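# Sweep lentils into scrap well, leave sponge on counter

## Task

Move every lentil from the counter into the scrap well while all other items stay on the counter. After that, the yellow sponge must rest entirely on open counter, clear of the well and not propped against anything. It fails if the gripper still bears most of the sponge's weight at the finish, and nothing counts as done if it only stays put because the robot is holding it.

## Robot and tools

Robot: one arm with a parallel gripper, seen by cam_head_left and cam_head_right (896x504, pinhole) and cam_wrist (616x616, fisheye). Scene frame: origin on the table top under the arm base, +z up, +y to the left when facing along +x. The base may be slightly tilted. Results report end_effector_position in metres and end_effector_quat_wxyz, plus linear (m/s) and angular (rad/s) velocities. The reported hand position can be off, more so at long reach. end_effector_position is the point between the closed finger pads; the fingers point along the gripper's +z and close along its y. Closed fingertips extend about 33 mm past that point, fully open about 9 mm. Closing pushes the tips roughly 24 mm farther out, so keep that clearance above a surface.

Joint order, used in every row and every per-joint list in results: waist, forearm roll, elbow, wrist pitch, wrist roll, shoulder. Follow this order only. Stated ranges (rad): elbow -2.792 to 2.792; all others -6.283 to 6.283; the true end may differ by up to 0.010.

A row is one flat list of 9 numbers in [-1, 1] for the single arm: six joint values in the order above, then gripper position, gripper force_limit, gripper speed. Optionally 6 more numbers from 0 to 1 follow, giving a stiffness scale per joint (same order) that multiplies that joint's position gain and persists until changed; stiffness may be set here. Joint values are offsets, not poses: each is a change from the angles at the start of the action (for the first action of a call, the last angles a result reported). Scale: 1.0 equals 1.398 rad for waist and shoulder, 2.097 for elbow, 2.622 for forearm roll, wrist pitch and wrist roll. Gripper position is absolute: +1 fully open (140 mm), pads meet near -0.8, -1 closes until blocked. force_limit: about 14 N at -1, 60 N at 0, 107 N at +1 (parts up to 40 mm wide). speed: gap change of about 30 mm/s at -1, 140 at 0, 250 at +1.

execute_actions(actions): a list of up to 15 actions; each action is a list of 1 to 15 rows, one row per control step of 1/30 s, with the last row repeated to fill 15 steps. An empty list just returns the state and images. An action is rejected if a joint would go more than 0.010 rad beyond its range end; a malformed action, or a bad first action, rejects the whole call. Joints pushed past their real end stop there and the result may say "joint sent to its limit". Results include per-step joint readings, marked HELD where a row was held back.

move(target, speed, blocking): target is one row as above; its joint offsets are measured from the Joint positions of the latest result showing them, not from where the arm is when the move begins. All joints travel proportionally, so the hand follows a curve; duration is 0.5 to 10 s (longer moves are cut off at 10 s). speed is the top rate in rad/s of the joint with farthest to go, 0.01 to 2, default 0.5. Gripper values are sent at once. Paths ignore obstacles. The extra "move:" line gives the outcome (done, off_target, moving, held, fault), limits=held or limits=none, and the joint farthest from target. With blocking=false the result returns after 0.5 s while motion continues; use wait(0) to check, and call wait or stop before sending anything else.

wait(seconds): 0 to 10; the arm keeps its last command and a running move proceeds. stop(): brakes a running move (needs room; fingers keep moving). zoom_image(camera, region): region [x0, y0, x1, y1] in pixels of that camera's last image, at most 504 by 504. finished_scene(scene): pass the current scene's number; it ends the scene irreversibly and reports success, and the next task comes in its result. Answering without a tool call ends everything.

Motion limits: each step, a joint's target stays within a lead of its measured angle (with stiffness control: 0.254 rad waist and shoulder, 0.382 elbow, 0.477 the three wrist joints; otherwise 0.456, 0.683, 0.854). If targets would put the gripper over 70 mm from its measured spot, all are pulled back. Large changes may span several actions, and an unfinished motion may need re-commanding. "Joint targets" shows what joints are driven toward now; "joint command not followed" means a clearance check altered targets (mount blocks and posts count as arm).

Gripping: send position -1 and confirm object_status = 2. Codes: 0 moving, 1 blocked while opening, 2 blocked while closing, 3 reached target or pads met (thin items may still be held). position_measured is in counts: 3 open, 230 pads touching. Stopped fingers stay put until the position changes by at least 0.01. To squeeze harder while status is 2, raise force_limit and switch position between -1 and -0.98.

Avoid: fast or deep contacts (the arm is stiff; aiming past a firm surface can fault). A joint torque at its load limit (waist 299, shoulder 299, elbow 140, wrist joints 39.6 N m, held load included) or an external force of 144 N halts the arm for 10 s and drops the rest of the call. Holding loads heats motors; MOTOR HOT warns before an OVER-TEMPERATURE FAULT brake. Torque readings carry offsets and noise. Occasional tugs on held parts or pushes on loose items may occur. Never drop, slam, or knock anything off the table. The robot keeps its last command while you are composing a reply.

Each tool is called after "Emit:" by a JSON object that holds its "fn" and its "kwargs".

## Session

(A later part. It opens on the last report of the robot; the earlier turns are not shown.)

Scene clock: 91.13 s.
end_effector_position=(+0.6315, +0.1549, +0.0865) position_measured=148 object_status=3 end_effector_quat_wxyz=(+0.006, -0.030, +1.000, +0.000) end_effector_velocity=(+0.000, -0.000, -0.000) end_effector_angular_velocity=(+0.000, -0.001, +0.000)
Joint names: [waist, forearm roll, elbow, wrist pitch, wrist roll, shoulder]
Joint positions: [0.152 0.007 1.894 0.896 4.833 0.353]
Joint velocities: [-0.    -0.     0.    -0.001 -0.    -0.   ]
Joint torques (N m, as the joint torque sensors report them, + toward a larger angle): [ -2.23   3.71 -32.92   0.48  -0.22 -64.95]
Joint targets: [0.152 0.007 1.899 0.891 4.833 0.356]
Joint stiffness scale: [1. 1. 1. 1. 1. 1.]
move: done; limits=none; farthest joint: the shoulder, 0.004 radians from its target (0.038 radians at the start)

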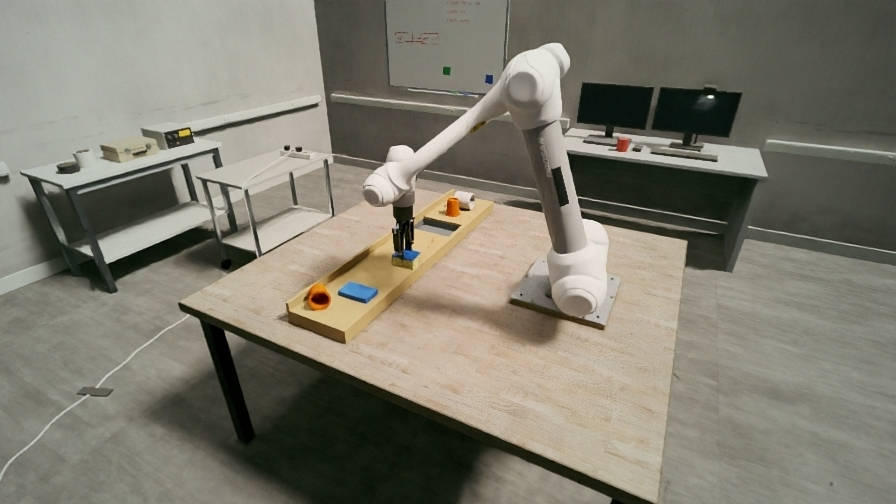

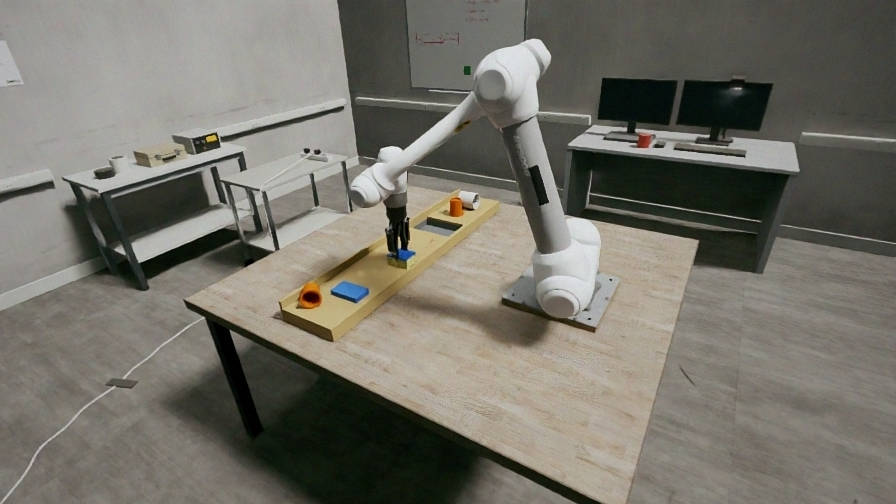

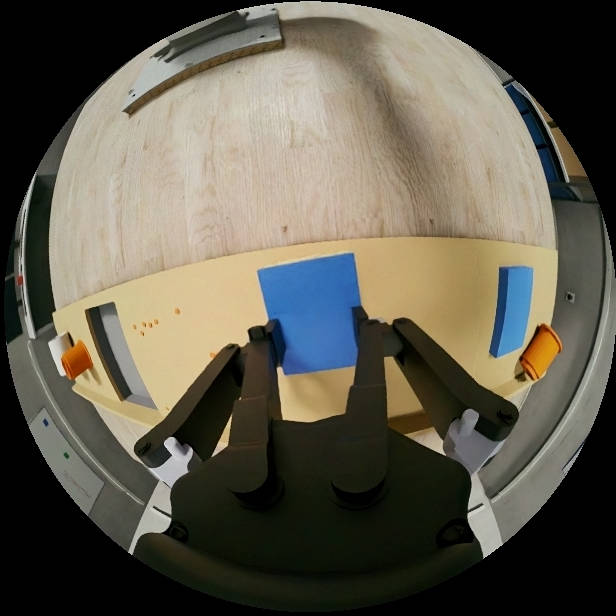

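Some remain near the wall; a third pass later.

Emit:
{"fn": "move", "kwargs": {"target": [-0.32,0,0.002,0,-0.17,0.003,-0.15,-0.8,0], "speed": 0.15}}

Emit:
{"fn": "move", "kwargs": {"target": [0,0,-0.02,0.037,0,-0.043,-0.15,-0.8,0], "speed": 0.25}}

Emit:
{"fn": "move", "kwargs": {"target": [0.2,0,0.03,0,0.3,-0.06,-0.15,-0.8,0]}}

Scene clock: 97.03 s.
end_effector_position=(+0.6369, -0.1304, +0.0874) position_measured=148 object_status=3 end_effector_quat_wxyz=(+0.007, -0.030, +1.000, +0.000) end_effector_velocity=(+0.000, -0.000, -0.001) end_effector_angular_velocity=(-0.001, +0.000, +0.002)
Joint names: [waist, forearm roll, elbow, wrist pitch, wrist roll, shoulder]
Joint positions: [-0.29   0.007  1.894  0.895  4.39   0.353]
Joint velocities: [ 0.    -0.001  0.    -0.001 -0.001  0.001]
Joint torques (N m, as the joint torque sensors report them, + toward a larger angle): [ -4.08   3.04 -35.01   0.3   -0.15 -67.8 ]
Joint targets: [-0.295 0.007 1.899 0.896 4.387 0.357]
Joint stiffness scale: [1. 1. 1. 1. 1. 1.]
move: done; limits=none; farthest joint: the waist, 0.006 radians from its target (0.448 radians at the start)

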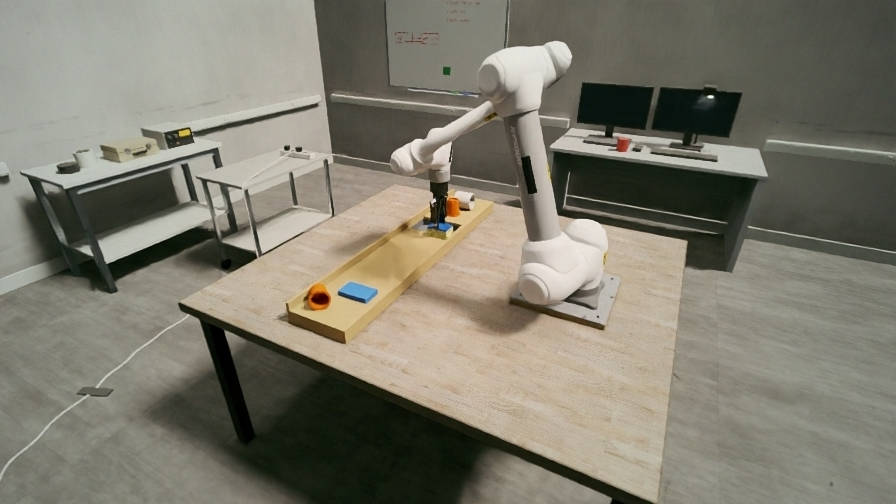

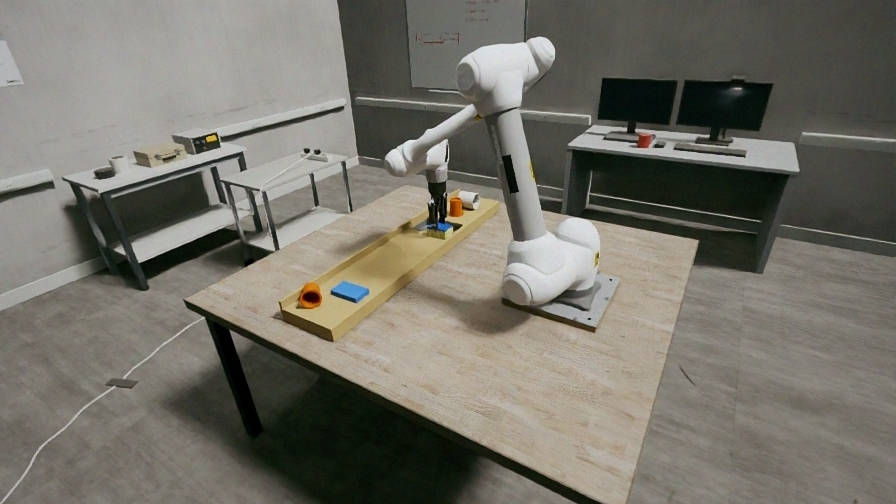

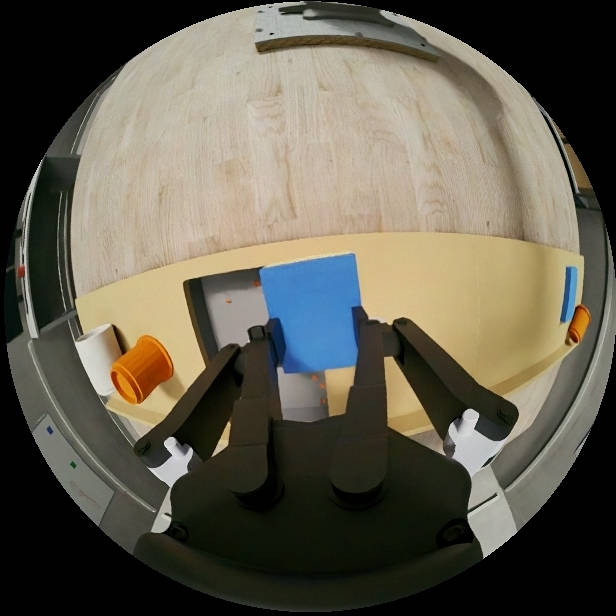

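Scene clock: 97.90 s.
end_effector_position=(+0.6348, -0.1297, +0.1414) position_measured=148 object_status=3 end_effector_quat_wxyz=(+0.008, -0.031, +1.000, +0.000) end_effector_velocity=(-0.001, +0.000, -0.001) end_effector_angular_velocity=(+0.001, +0.002, -0.000)
Joint names: [waist, forearm roll, elbow, wrist pitch, wrist roll, shoulder]
Joint positions: [-0.29   0.007  1.856  0.988  4.39   0.296]
Joint velocities: [-0.     0.001  0.001  0.001 -0.     0.001]
Joint torques (N m, as the joint torque sensors report them, + toward a larger angle): [ -0.99   3.77 -36.96   0.74  -0.36 -64.28]
Joint targets: [-0.290 0.007 1.852 0.992 4.390 0.293]
Joint stiffness scale: [1. 1. 1. 1. 1. 1.]
move: done; limits=none; farthest joint: the elbow, 0.004 radians from its target (0.042 radians at the start)

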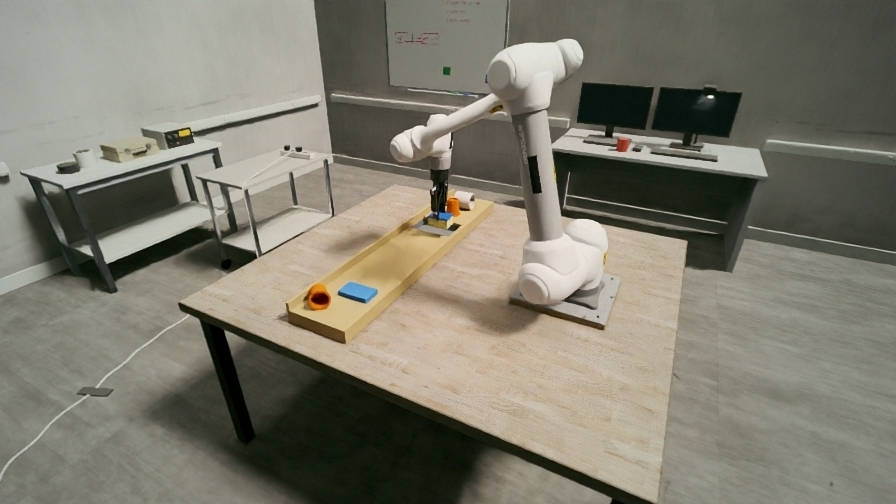

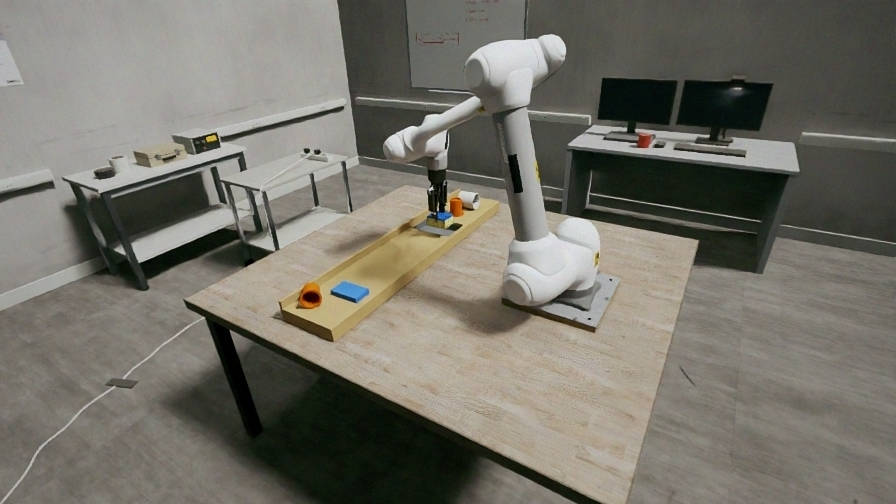

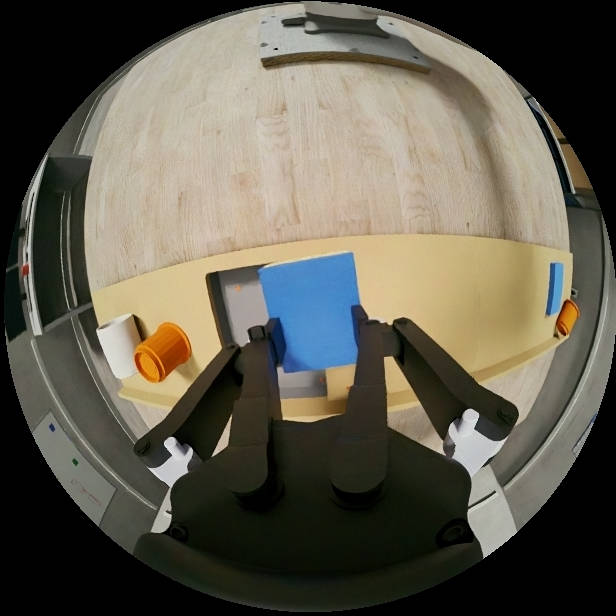

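Scene clock: 100.00 s.
end_effector_position=(+0.6115, +0.0472, +0.1634) position_measured=148 object_status=3 end_effector_quat_wxyz=(+0.017, +0.222, +0.975, +0.005) end_effector_velocity=(+0.000, -0.000, -0.000) end_effector_angular_velocity=(-0.001, +0.001, -0.001)
Joint names: [waist, forearm roll, elbow, wrist pitch, wrist roll, shoulder]
Joint positions: [-0.015  0.007  1.915  0.988  5.174  0.216]
Joint velocities: [-0.    -0.001 -0.001  0.     0.001  0.001]
Joint torques (N m, as the joint torque sensors report them, + toward a larger angle): [ -0.35   3.51 -38.93   0.43  -0.3  -55.79]
Joint targets: [-0.010 0.007 1.919 0.988 5.176 0.212]
Joint stiffness scale: [1. 1. 1. 1. 1. 1.]
move: done; limits=none; farthest joint: the waist, 0.005 radians from its target (0.279 radians at the start)

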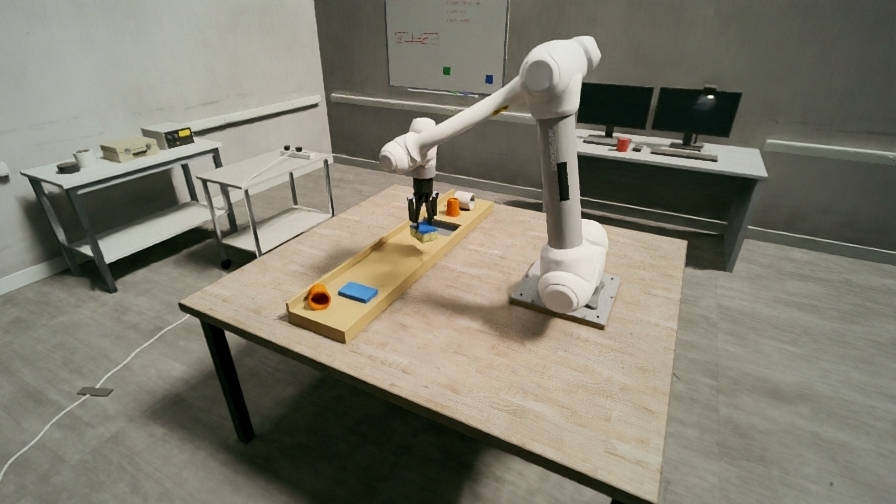

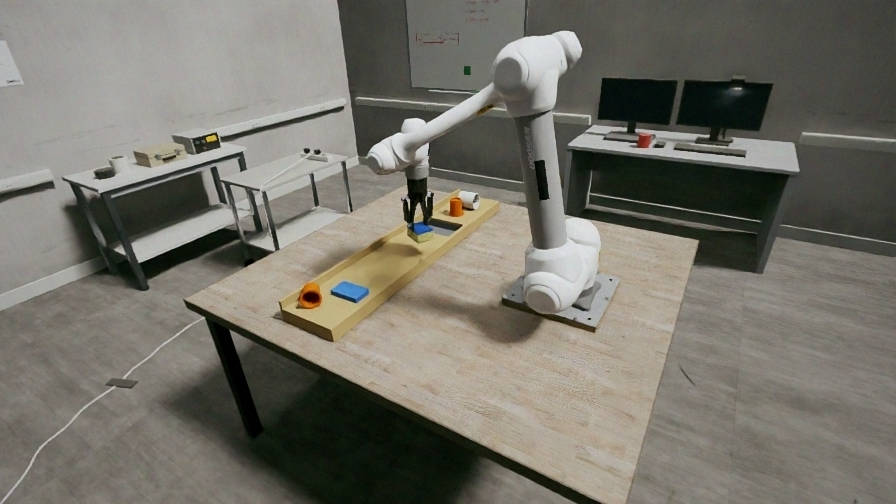

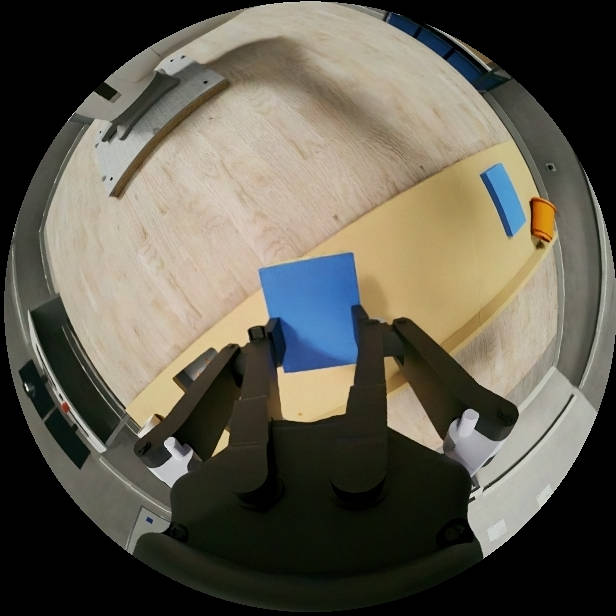

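Wrong way; turn so the camera faces the well.

Emit:
{"fn": "move", "kwargs": {"target": [0.06,0,-0.04,0.01,-0.62,0.03,-0.15,-0.8,0], "speed": 1.2}}

Emit:
{"fn": "zoom_image", "kwargs": {"camera": "cam_wrist", "region": [100, 80, 420, 400]}}

Scene clock: 104.37 s.
end_effector_position=(+0.6472, +0.0993, +0.1781) position_measured=148 object_status=3 end_effector_quat_wxyz=(+0.024, -0.586, +0.810, -0.014) end_effector_velocity=(-0.000, -0.000, -0.000) end_effector_angular_velocity=(-0.001, -0.000, +0.003)
Joint names: [waist, forearm roll, elbow, wrist pitch, wrist roll, shoulder]
Joint positions: [0.063 0.007 1.835 1.009 3.551 0.254]
Joint velocities: [-0.    -0.001  0.001 -0.    -0.002 -0.   ]
Joint torques (N m, as the joint torque sensors report them, + toward a larger angle): [ -3.43   3.89 -39.25   0.17  -0.21 -63.87]
Joint targets: [0.069 0.007 1.831 1.014 3.548 0.258]
Joint stiffness scale: [1. 1. 1. 1. 1. 1.]
move: done; limits=none; farthest joint: the waist, 0.005 radians from its target (0.084 radians at the start)

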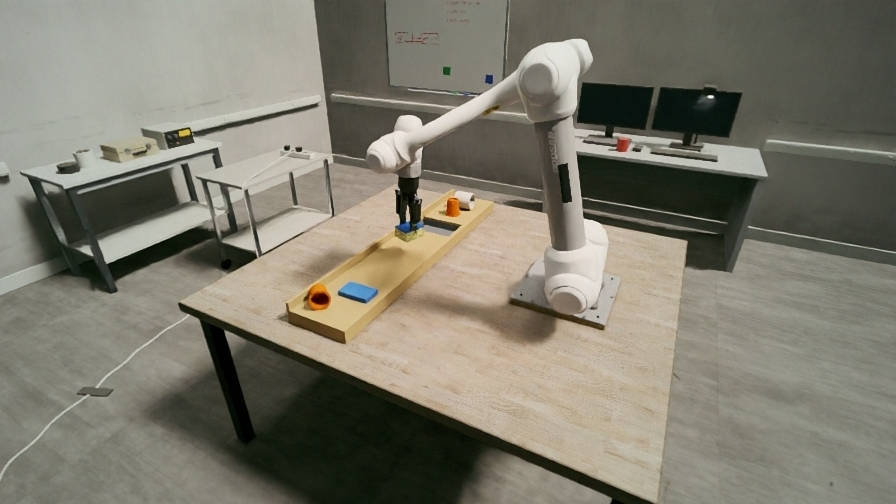

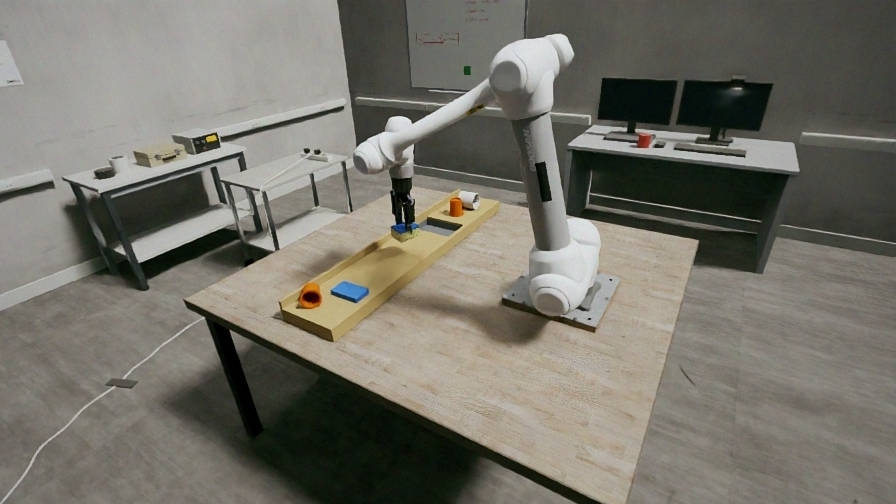

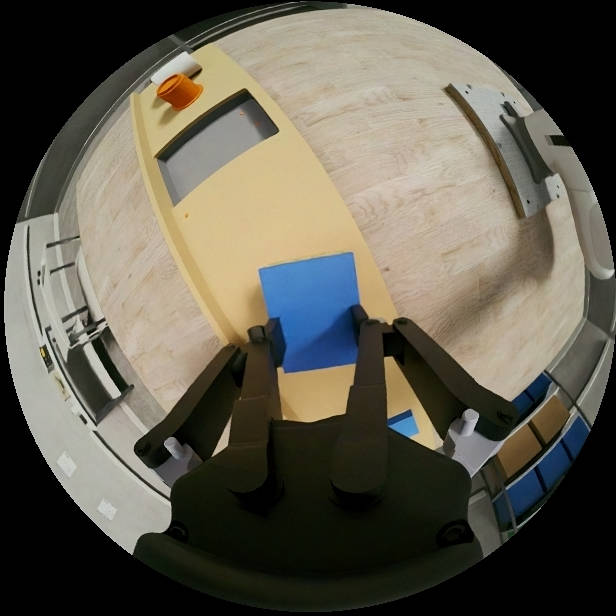

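Region (100, 80, 420, 400) of cam_wrist's 616x616 image, scaled by 1.575, with more detail than that image has.

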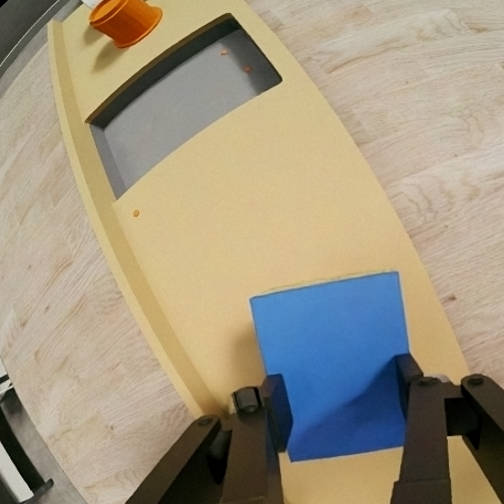

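Emit:
{"fn": "move", "kwargs": {"target": [-0.141,0,-0.076,0.005,0.413,0.138,-0.15,-0.8,0], "speed": 1}}

Emit:
{"fn": "move", "kwargs": {"target": [0,0,0.0125,-0.02,0,0.019,-0.15,-0.8,0], "speed": 0.1}}

Scene clock: 109.77 s.
end_effector_position=(+0.7407, -0.0350, +0.1229) position_measured=148 object_status=3 end_effector_quat_wxyz=(+0.007, +0.009, +1.000, +0.001) end_effector_velocity=(+0.000, +0.001, -0.000) end_effector_angular_velocity=(+0.001, +0.001, -0.002)
Joint names: [waist, forearm roll, elbow, wrist pitch, wrist roll, shoulder]
Joint positions: [-0.129  0.007  1.68   1.018  4.631  0.444]
Joint velocities: [ 0.     0.001 -0.     0.     0.002  0.001]
Joint torques (N m, as the joint torque sensors report them, + toward a larger angle): [ -1.11   3.62 -38.34   0.53  -0.02 -80.45]
Joint targets: [-0.134 0.007 1.676 1.022 4.634 0.447]
Joint stiffness scale: [1. 1. 1. 1. 1. 1.]
move: done; limits=none; farthest joint: the waist, 0.005 radians from its target (0.198 radians at the start)

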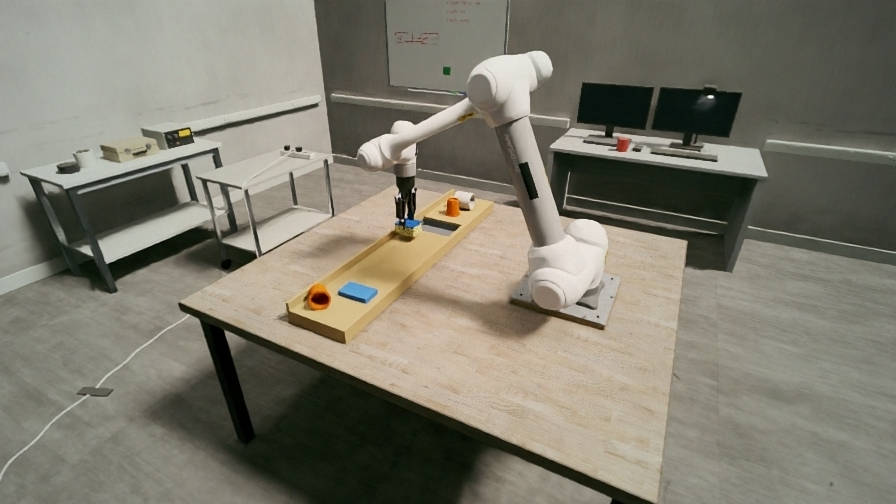

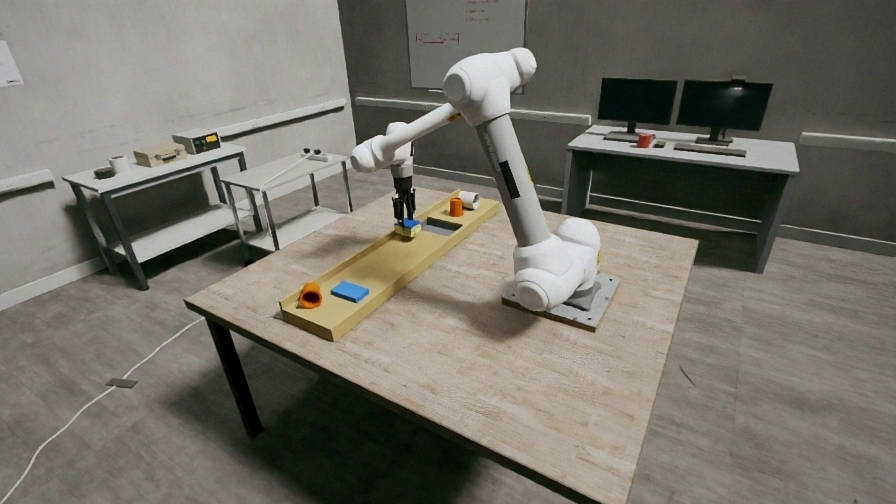

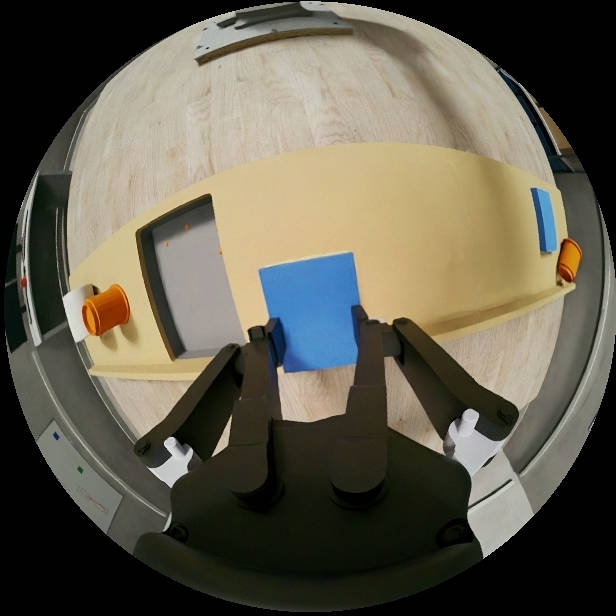

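Scene clock: 110.63 s.
end_effector_position=(+0.7409, -0.0352, +0.0954) position_measured=148 object_status=3 end_effector_quat_wxyz=(+0.008, +0.010, +1.000, +0.001) end_effector_velocity=(+0.002, -0.000, +0.001) end_effector_angular_velocity=(-0.001, -0.003, +0.000)
Joint names: [waist, forearm roll, elbow, wrist pitch, wrist roll, shoulder]
Joint positions: [-0.129  0.007  1.702  0.97   4.631  0.467]
Joint velocities: [-0.    -0.001 -0.002 -0.001 -0.     0.   ]
Joint torques (N m, as the joint torque sensors report them, + toward a larger angle): [ -2.41   3.69 -37.07   0.41  -0.47 -81.4 ]
Joint targets: [-0.129 0.007 1.706 0.965 4.631 0.470]
Joint stiffness scale: [1. 1. 1. 1. 1. 1.]
move: done; limits=none; farthest joint: the wrist pitch, 0.005 radians from its target (0.052 radians at the start)

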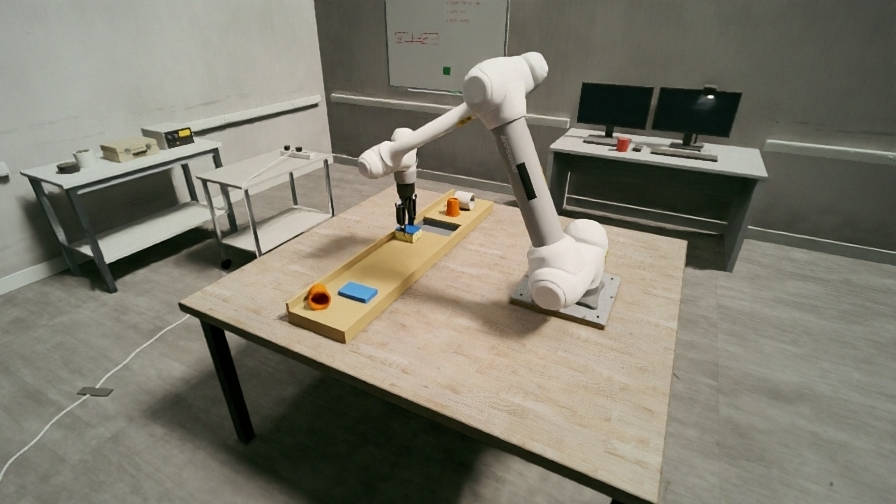

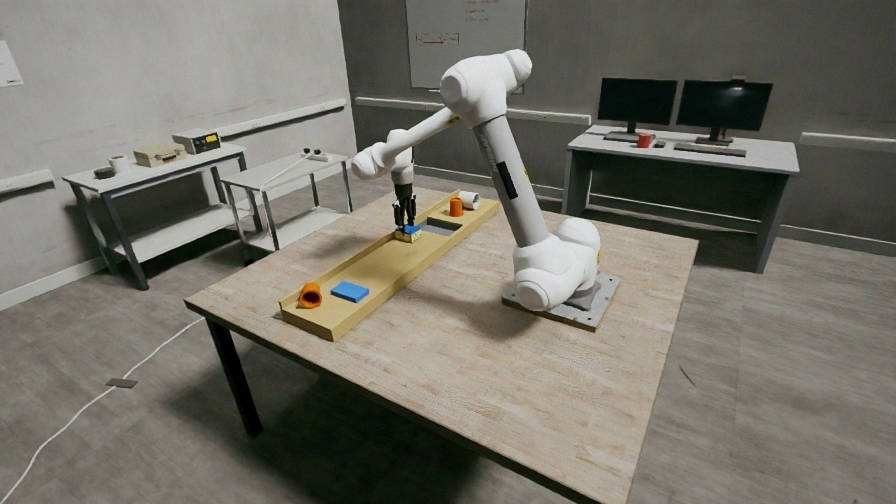

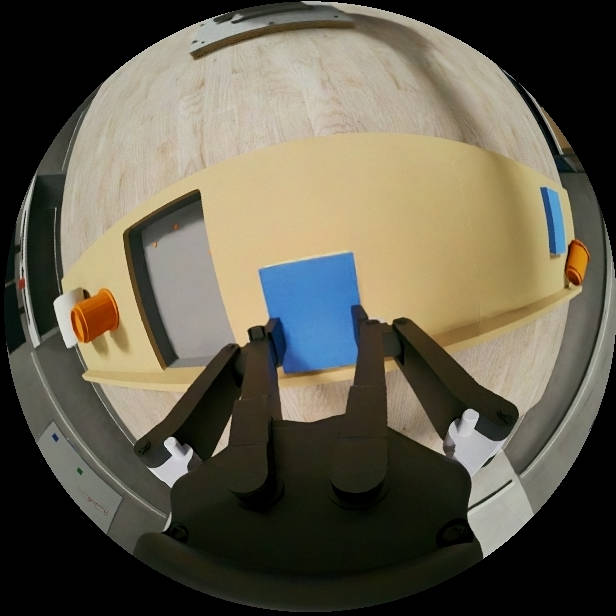

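Emit:
{"fn": "move", "kwargs": {"target": [0,0,0.0055,-0.007,0,0.008,-0.15,-0.8,0], "speed": 0.05}}

Emit:
{"fn": "move", "kwargs": {"target": [-0.094,0,-0.012,0.005,-0.049,0.0135,-0.15,-0.8,0], "speed": 0.12}}

Emit:
{"fn": "move", "kwargs": {"target": [0,0,-0.017,0.028,0,-0.028,-0.15,-0.8,0], "speed": 0.2}}

Emit:
{"fn": "move", "kwargs": {"target": [0.26,0,0.076,-0.021,-0.45,-0.077,-0.15,-0.8,0], "speed": 1}}

Emit:
{"fn": "zoom_image", "kwargs": {"camera": "cam_wrist", "region": [120, 40, 440, 360]}}

Scene clock: 114.67 s.
end_effector_position=(+0.7407, -0.0352, +0.0871) position_measured=148 object_status=3 end_effector_quat_wxyz=(+0.008, +0.010, +1.000, +0.001) end_effector_velocity=(-0.000, -0.000, -0.000) end_effector_angular_velocity=(-0.000, -0.001, -0.000)
Joint names: [waist, forearm roll, elbow, wrist pitch, wrist roll, shoulder]
Joint positions: [-0.129  0.007  1.709  0.956  4.631  0.474]
Joint velocities: [-0.    -0.     0.001 -0.001  0.    -0.   ]
Joint torques (N m, as the joint torque sensors report them, + toward a larger angle): [ -3.44   3.54 -34.5    0.85  -0.38 -77.92]
Joint targets: [-0.129 0.007 1.714 0.952 4.631 0.478]
Joint stiffness scale: [1. 1. 1. 1. 1. 1.]
move: done; limits=none; farthest joint: the elbow, 0.005 radians from its target (0.011 radians at the start)

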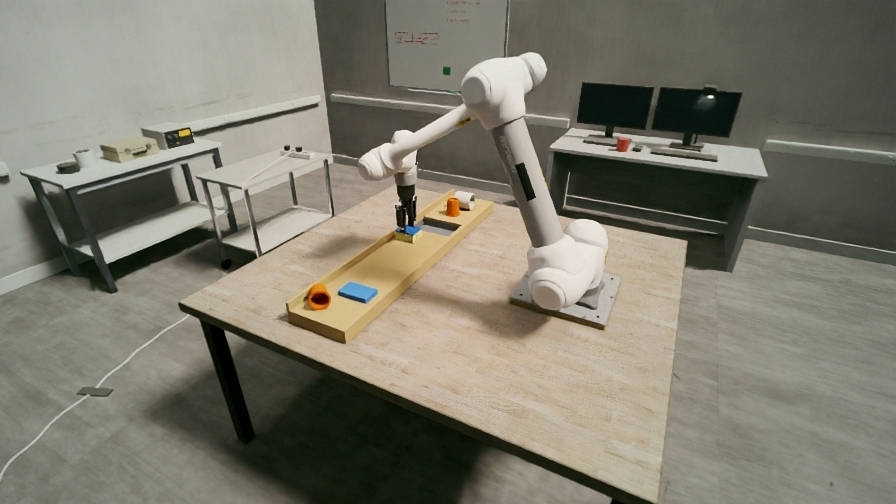

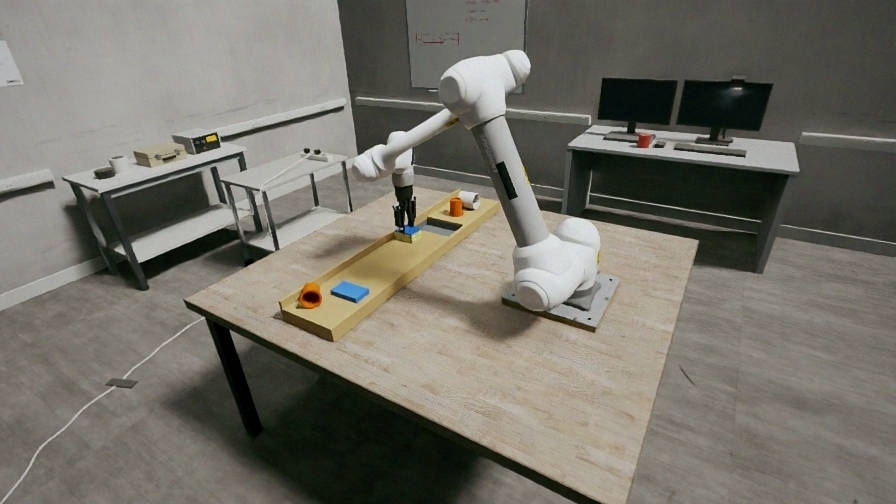

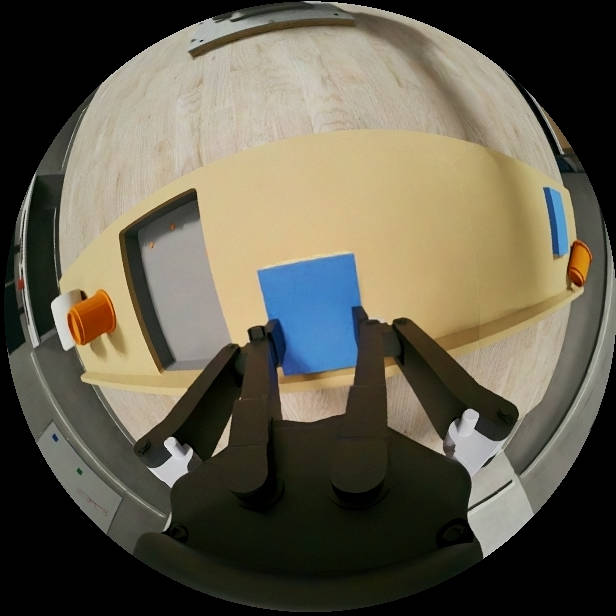

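Scene clock: 116.10 s.
end_effector_position=(+0.7398, -0.1302, +0.0862) position_measured=148 object_status=3 end_effector_quat_wxyz=(+0.007, +0.010, +1.000, +0.001) end_effector_velocity=(-0.001, +0.000, -0.000) end_effector_angular_velocity=(-0.001, +0.001, +0.003)
Joint names: [waist, forearm roll, elbow, wrist pitch, wrist roll, shoulder]
Joint positions: [-0.255  0.007  1.687  0.965  4.505  0.489]
Joint velocities: [ 0.001 -0.002  0.001  0.    -0.002  0.   ]
Joint torques (N m, as the joint torque sensors report them, + toward a larger angle): [ -3.74   2.96 -36.33  -0.22  -0.6  -79.51]
Joint targets: [-0.260 0.007 1.684 0.969 4.503 0.493]
Joint stiffness scale: [1. 1. 1. 1. 1. 1.]
move: done; limits=none; farthest joint: the waist, 0.006 radians from its target (0.132 radians at the start)

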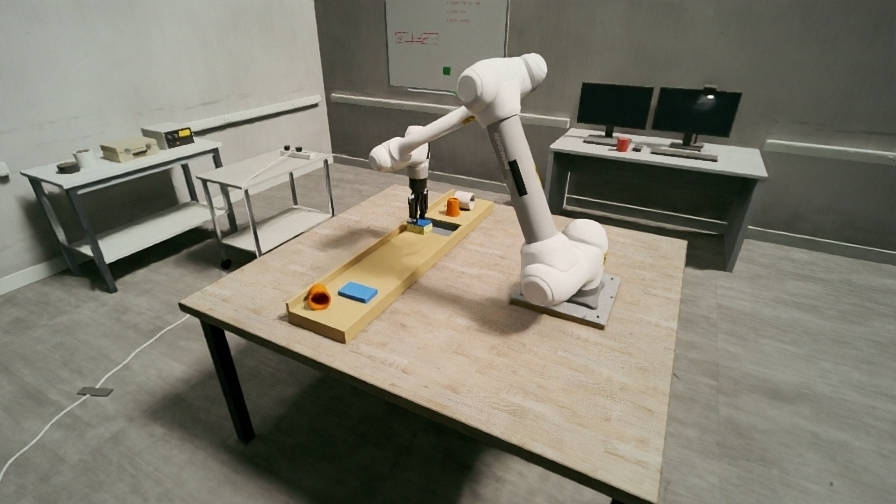

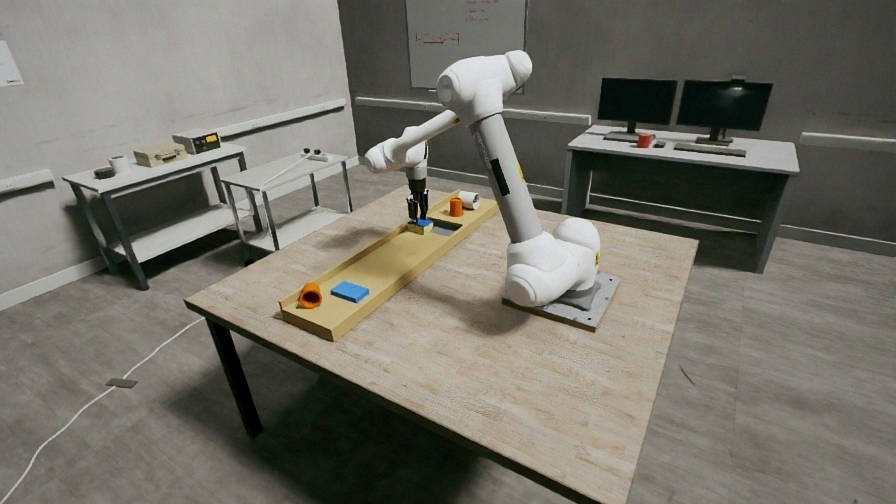

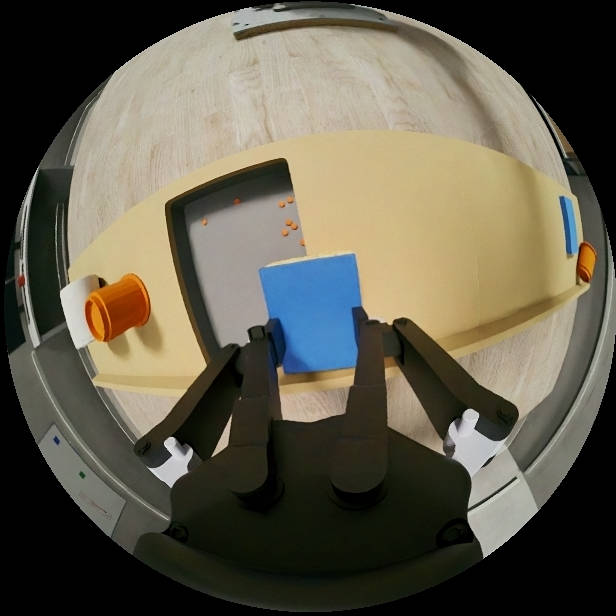

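Scene clock: 116.93 s.
end_effector_position=(+0.7395, -0.1300, +0.1280) position_measured=148 object_status=3 end_effector_quat_wxyz=(+0.007, +0.009, +1.000, +0.001) end_effector_velocity=(-0.000, +0.000, +0.001) end_effector_angular_velocity=(+0.001, +0.001, -0.001)
Joint names: [waist, forearm roll, elbow, wrist pitch, wrist roll, shoulder]
Joint positions: [-0.255  0.007  1.656  1.034  4.505  0.453]
Joint velocities: [-0.     0.001 -0.001  0.002 -0.    -0.   ]
Joint torques (N m, as the joint torque sensors report them, + toward a larger angle): [ -1.59   3.77 -38.35  -0.06  -0.42 -81.49]
Joint targets: [-0.255 0.007 1.652 1.038 4.505 0.450]
Joint stiffness scale: [1. 1. 1. 1. 1. 1.]
move: done; limits=none; farthest joint: the wrist pitch, 0.005 radians from its target (0.074 radians at the start)

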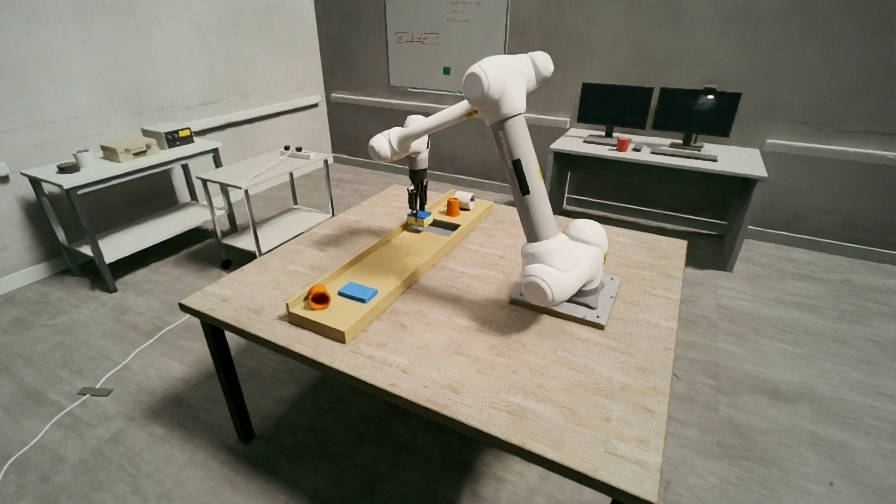

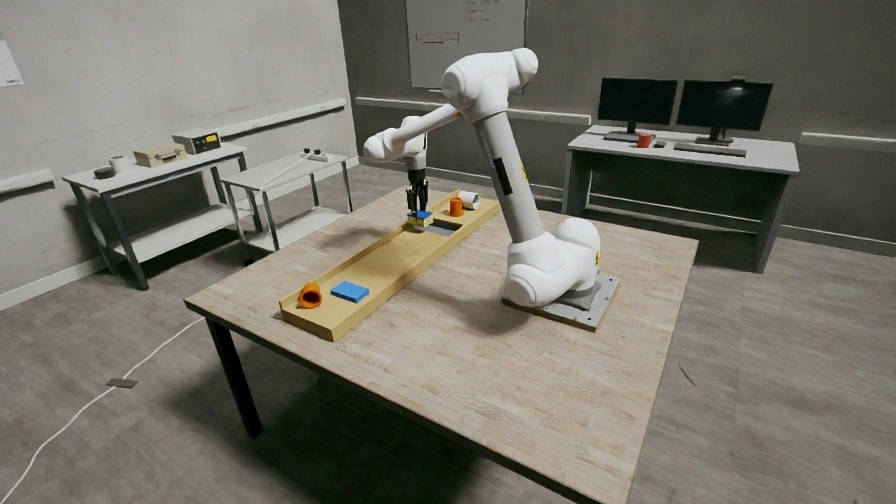

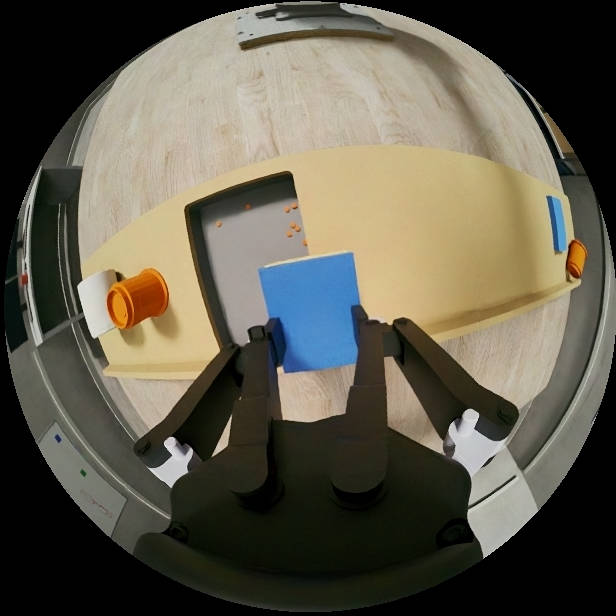

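Scene clock: 118.73 s.
end_effector_position=(+0.6639, +0.1280, +0.1271) position_measured=148 object_status=3 end_effector_quat_wxyz=(-0.005, +0.688, -0.726, +0.003) end_effector_velocity=(+0.000, -0.000, +0.000) end_effector_angular_velocity=(+0.001, -0.002, +0.001)
Joint names: [waist, forearm roll, elbow, wrist pitch, wrist roll, shoulder]
Joint positions: [0.104 0.007 1.811 0.983 3.328 0.349]
Joint velocities: [-0.     0.     0.    -0.001 -0.002 -0.001]
Joint torques (N m, as the joint torque sensors report them, + toward a larger angle): [ -1.87   3.97 -38.08   0.57  -0.3  -72.13]
Joint targets: [0.109 0.007 1.815 0.979 3.326 0.346]
Joint stiffness scale: [1. 1. 1. 1. 1. 1.]
move: done; limits=none; farthest joint: the waist, 0.005 radians from its target (0.363 radians at the start)

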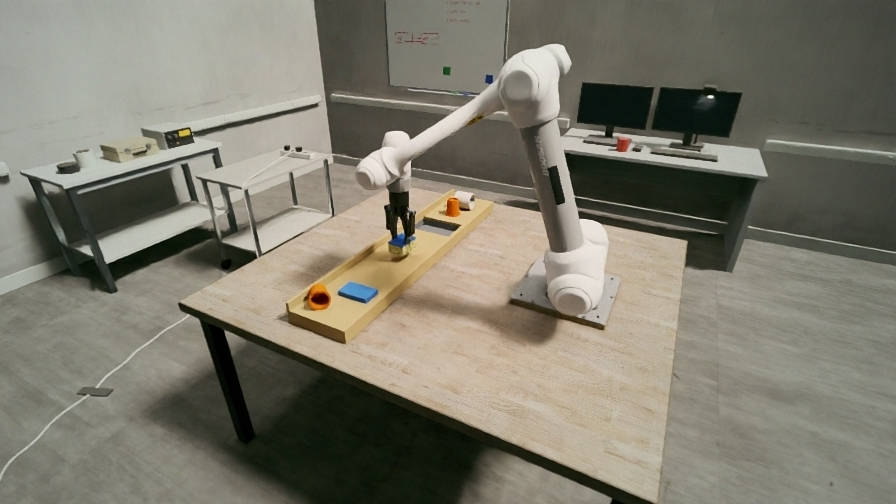

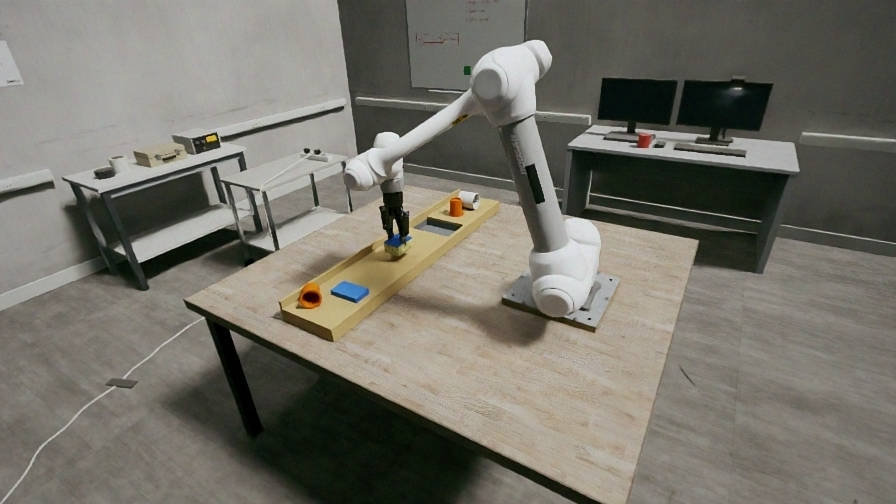

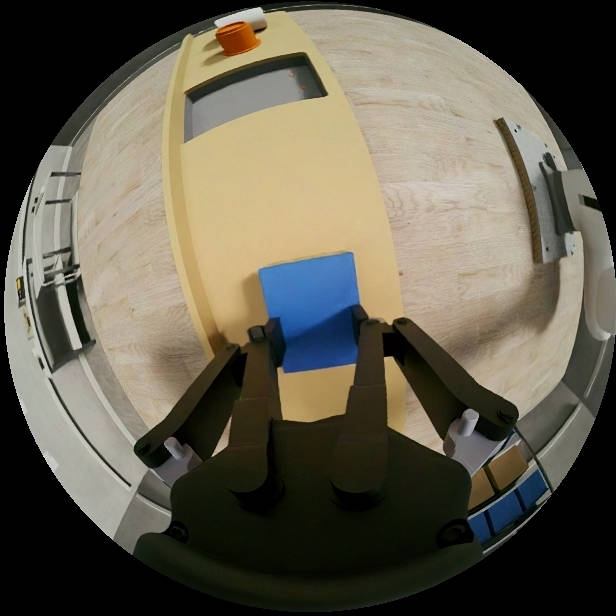

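Region (120, 40, 440, 360) of cam_wrist's 616x616 image, scaled by 1.575, with more detail than that image has.

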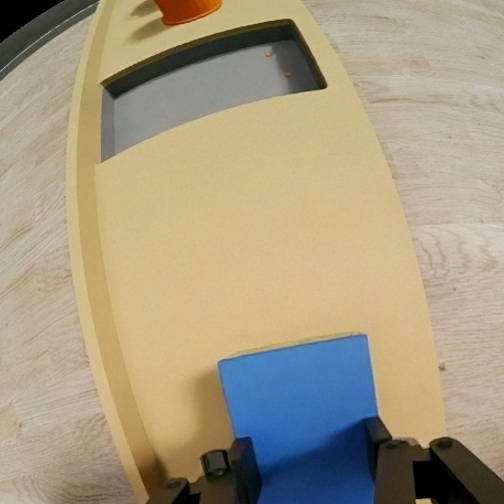

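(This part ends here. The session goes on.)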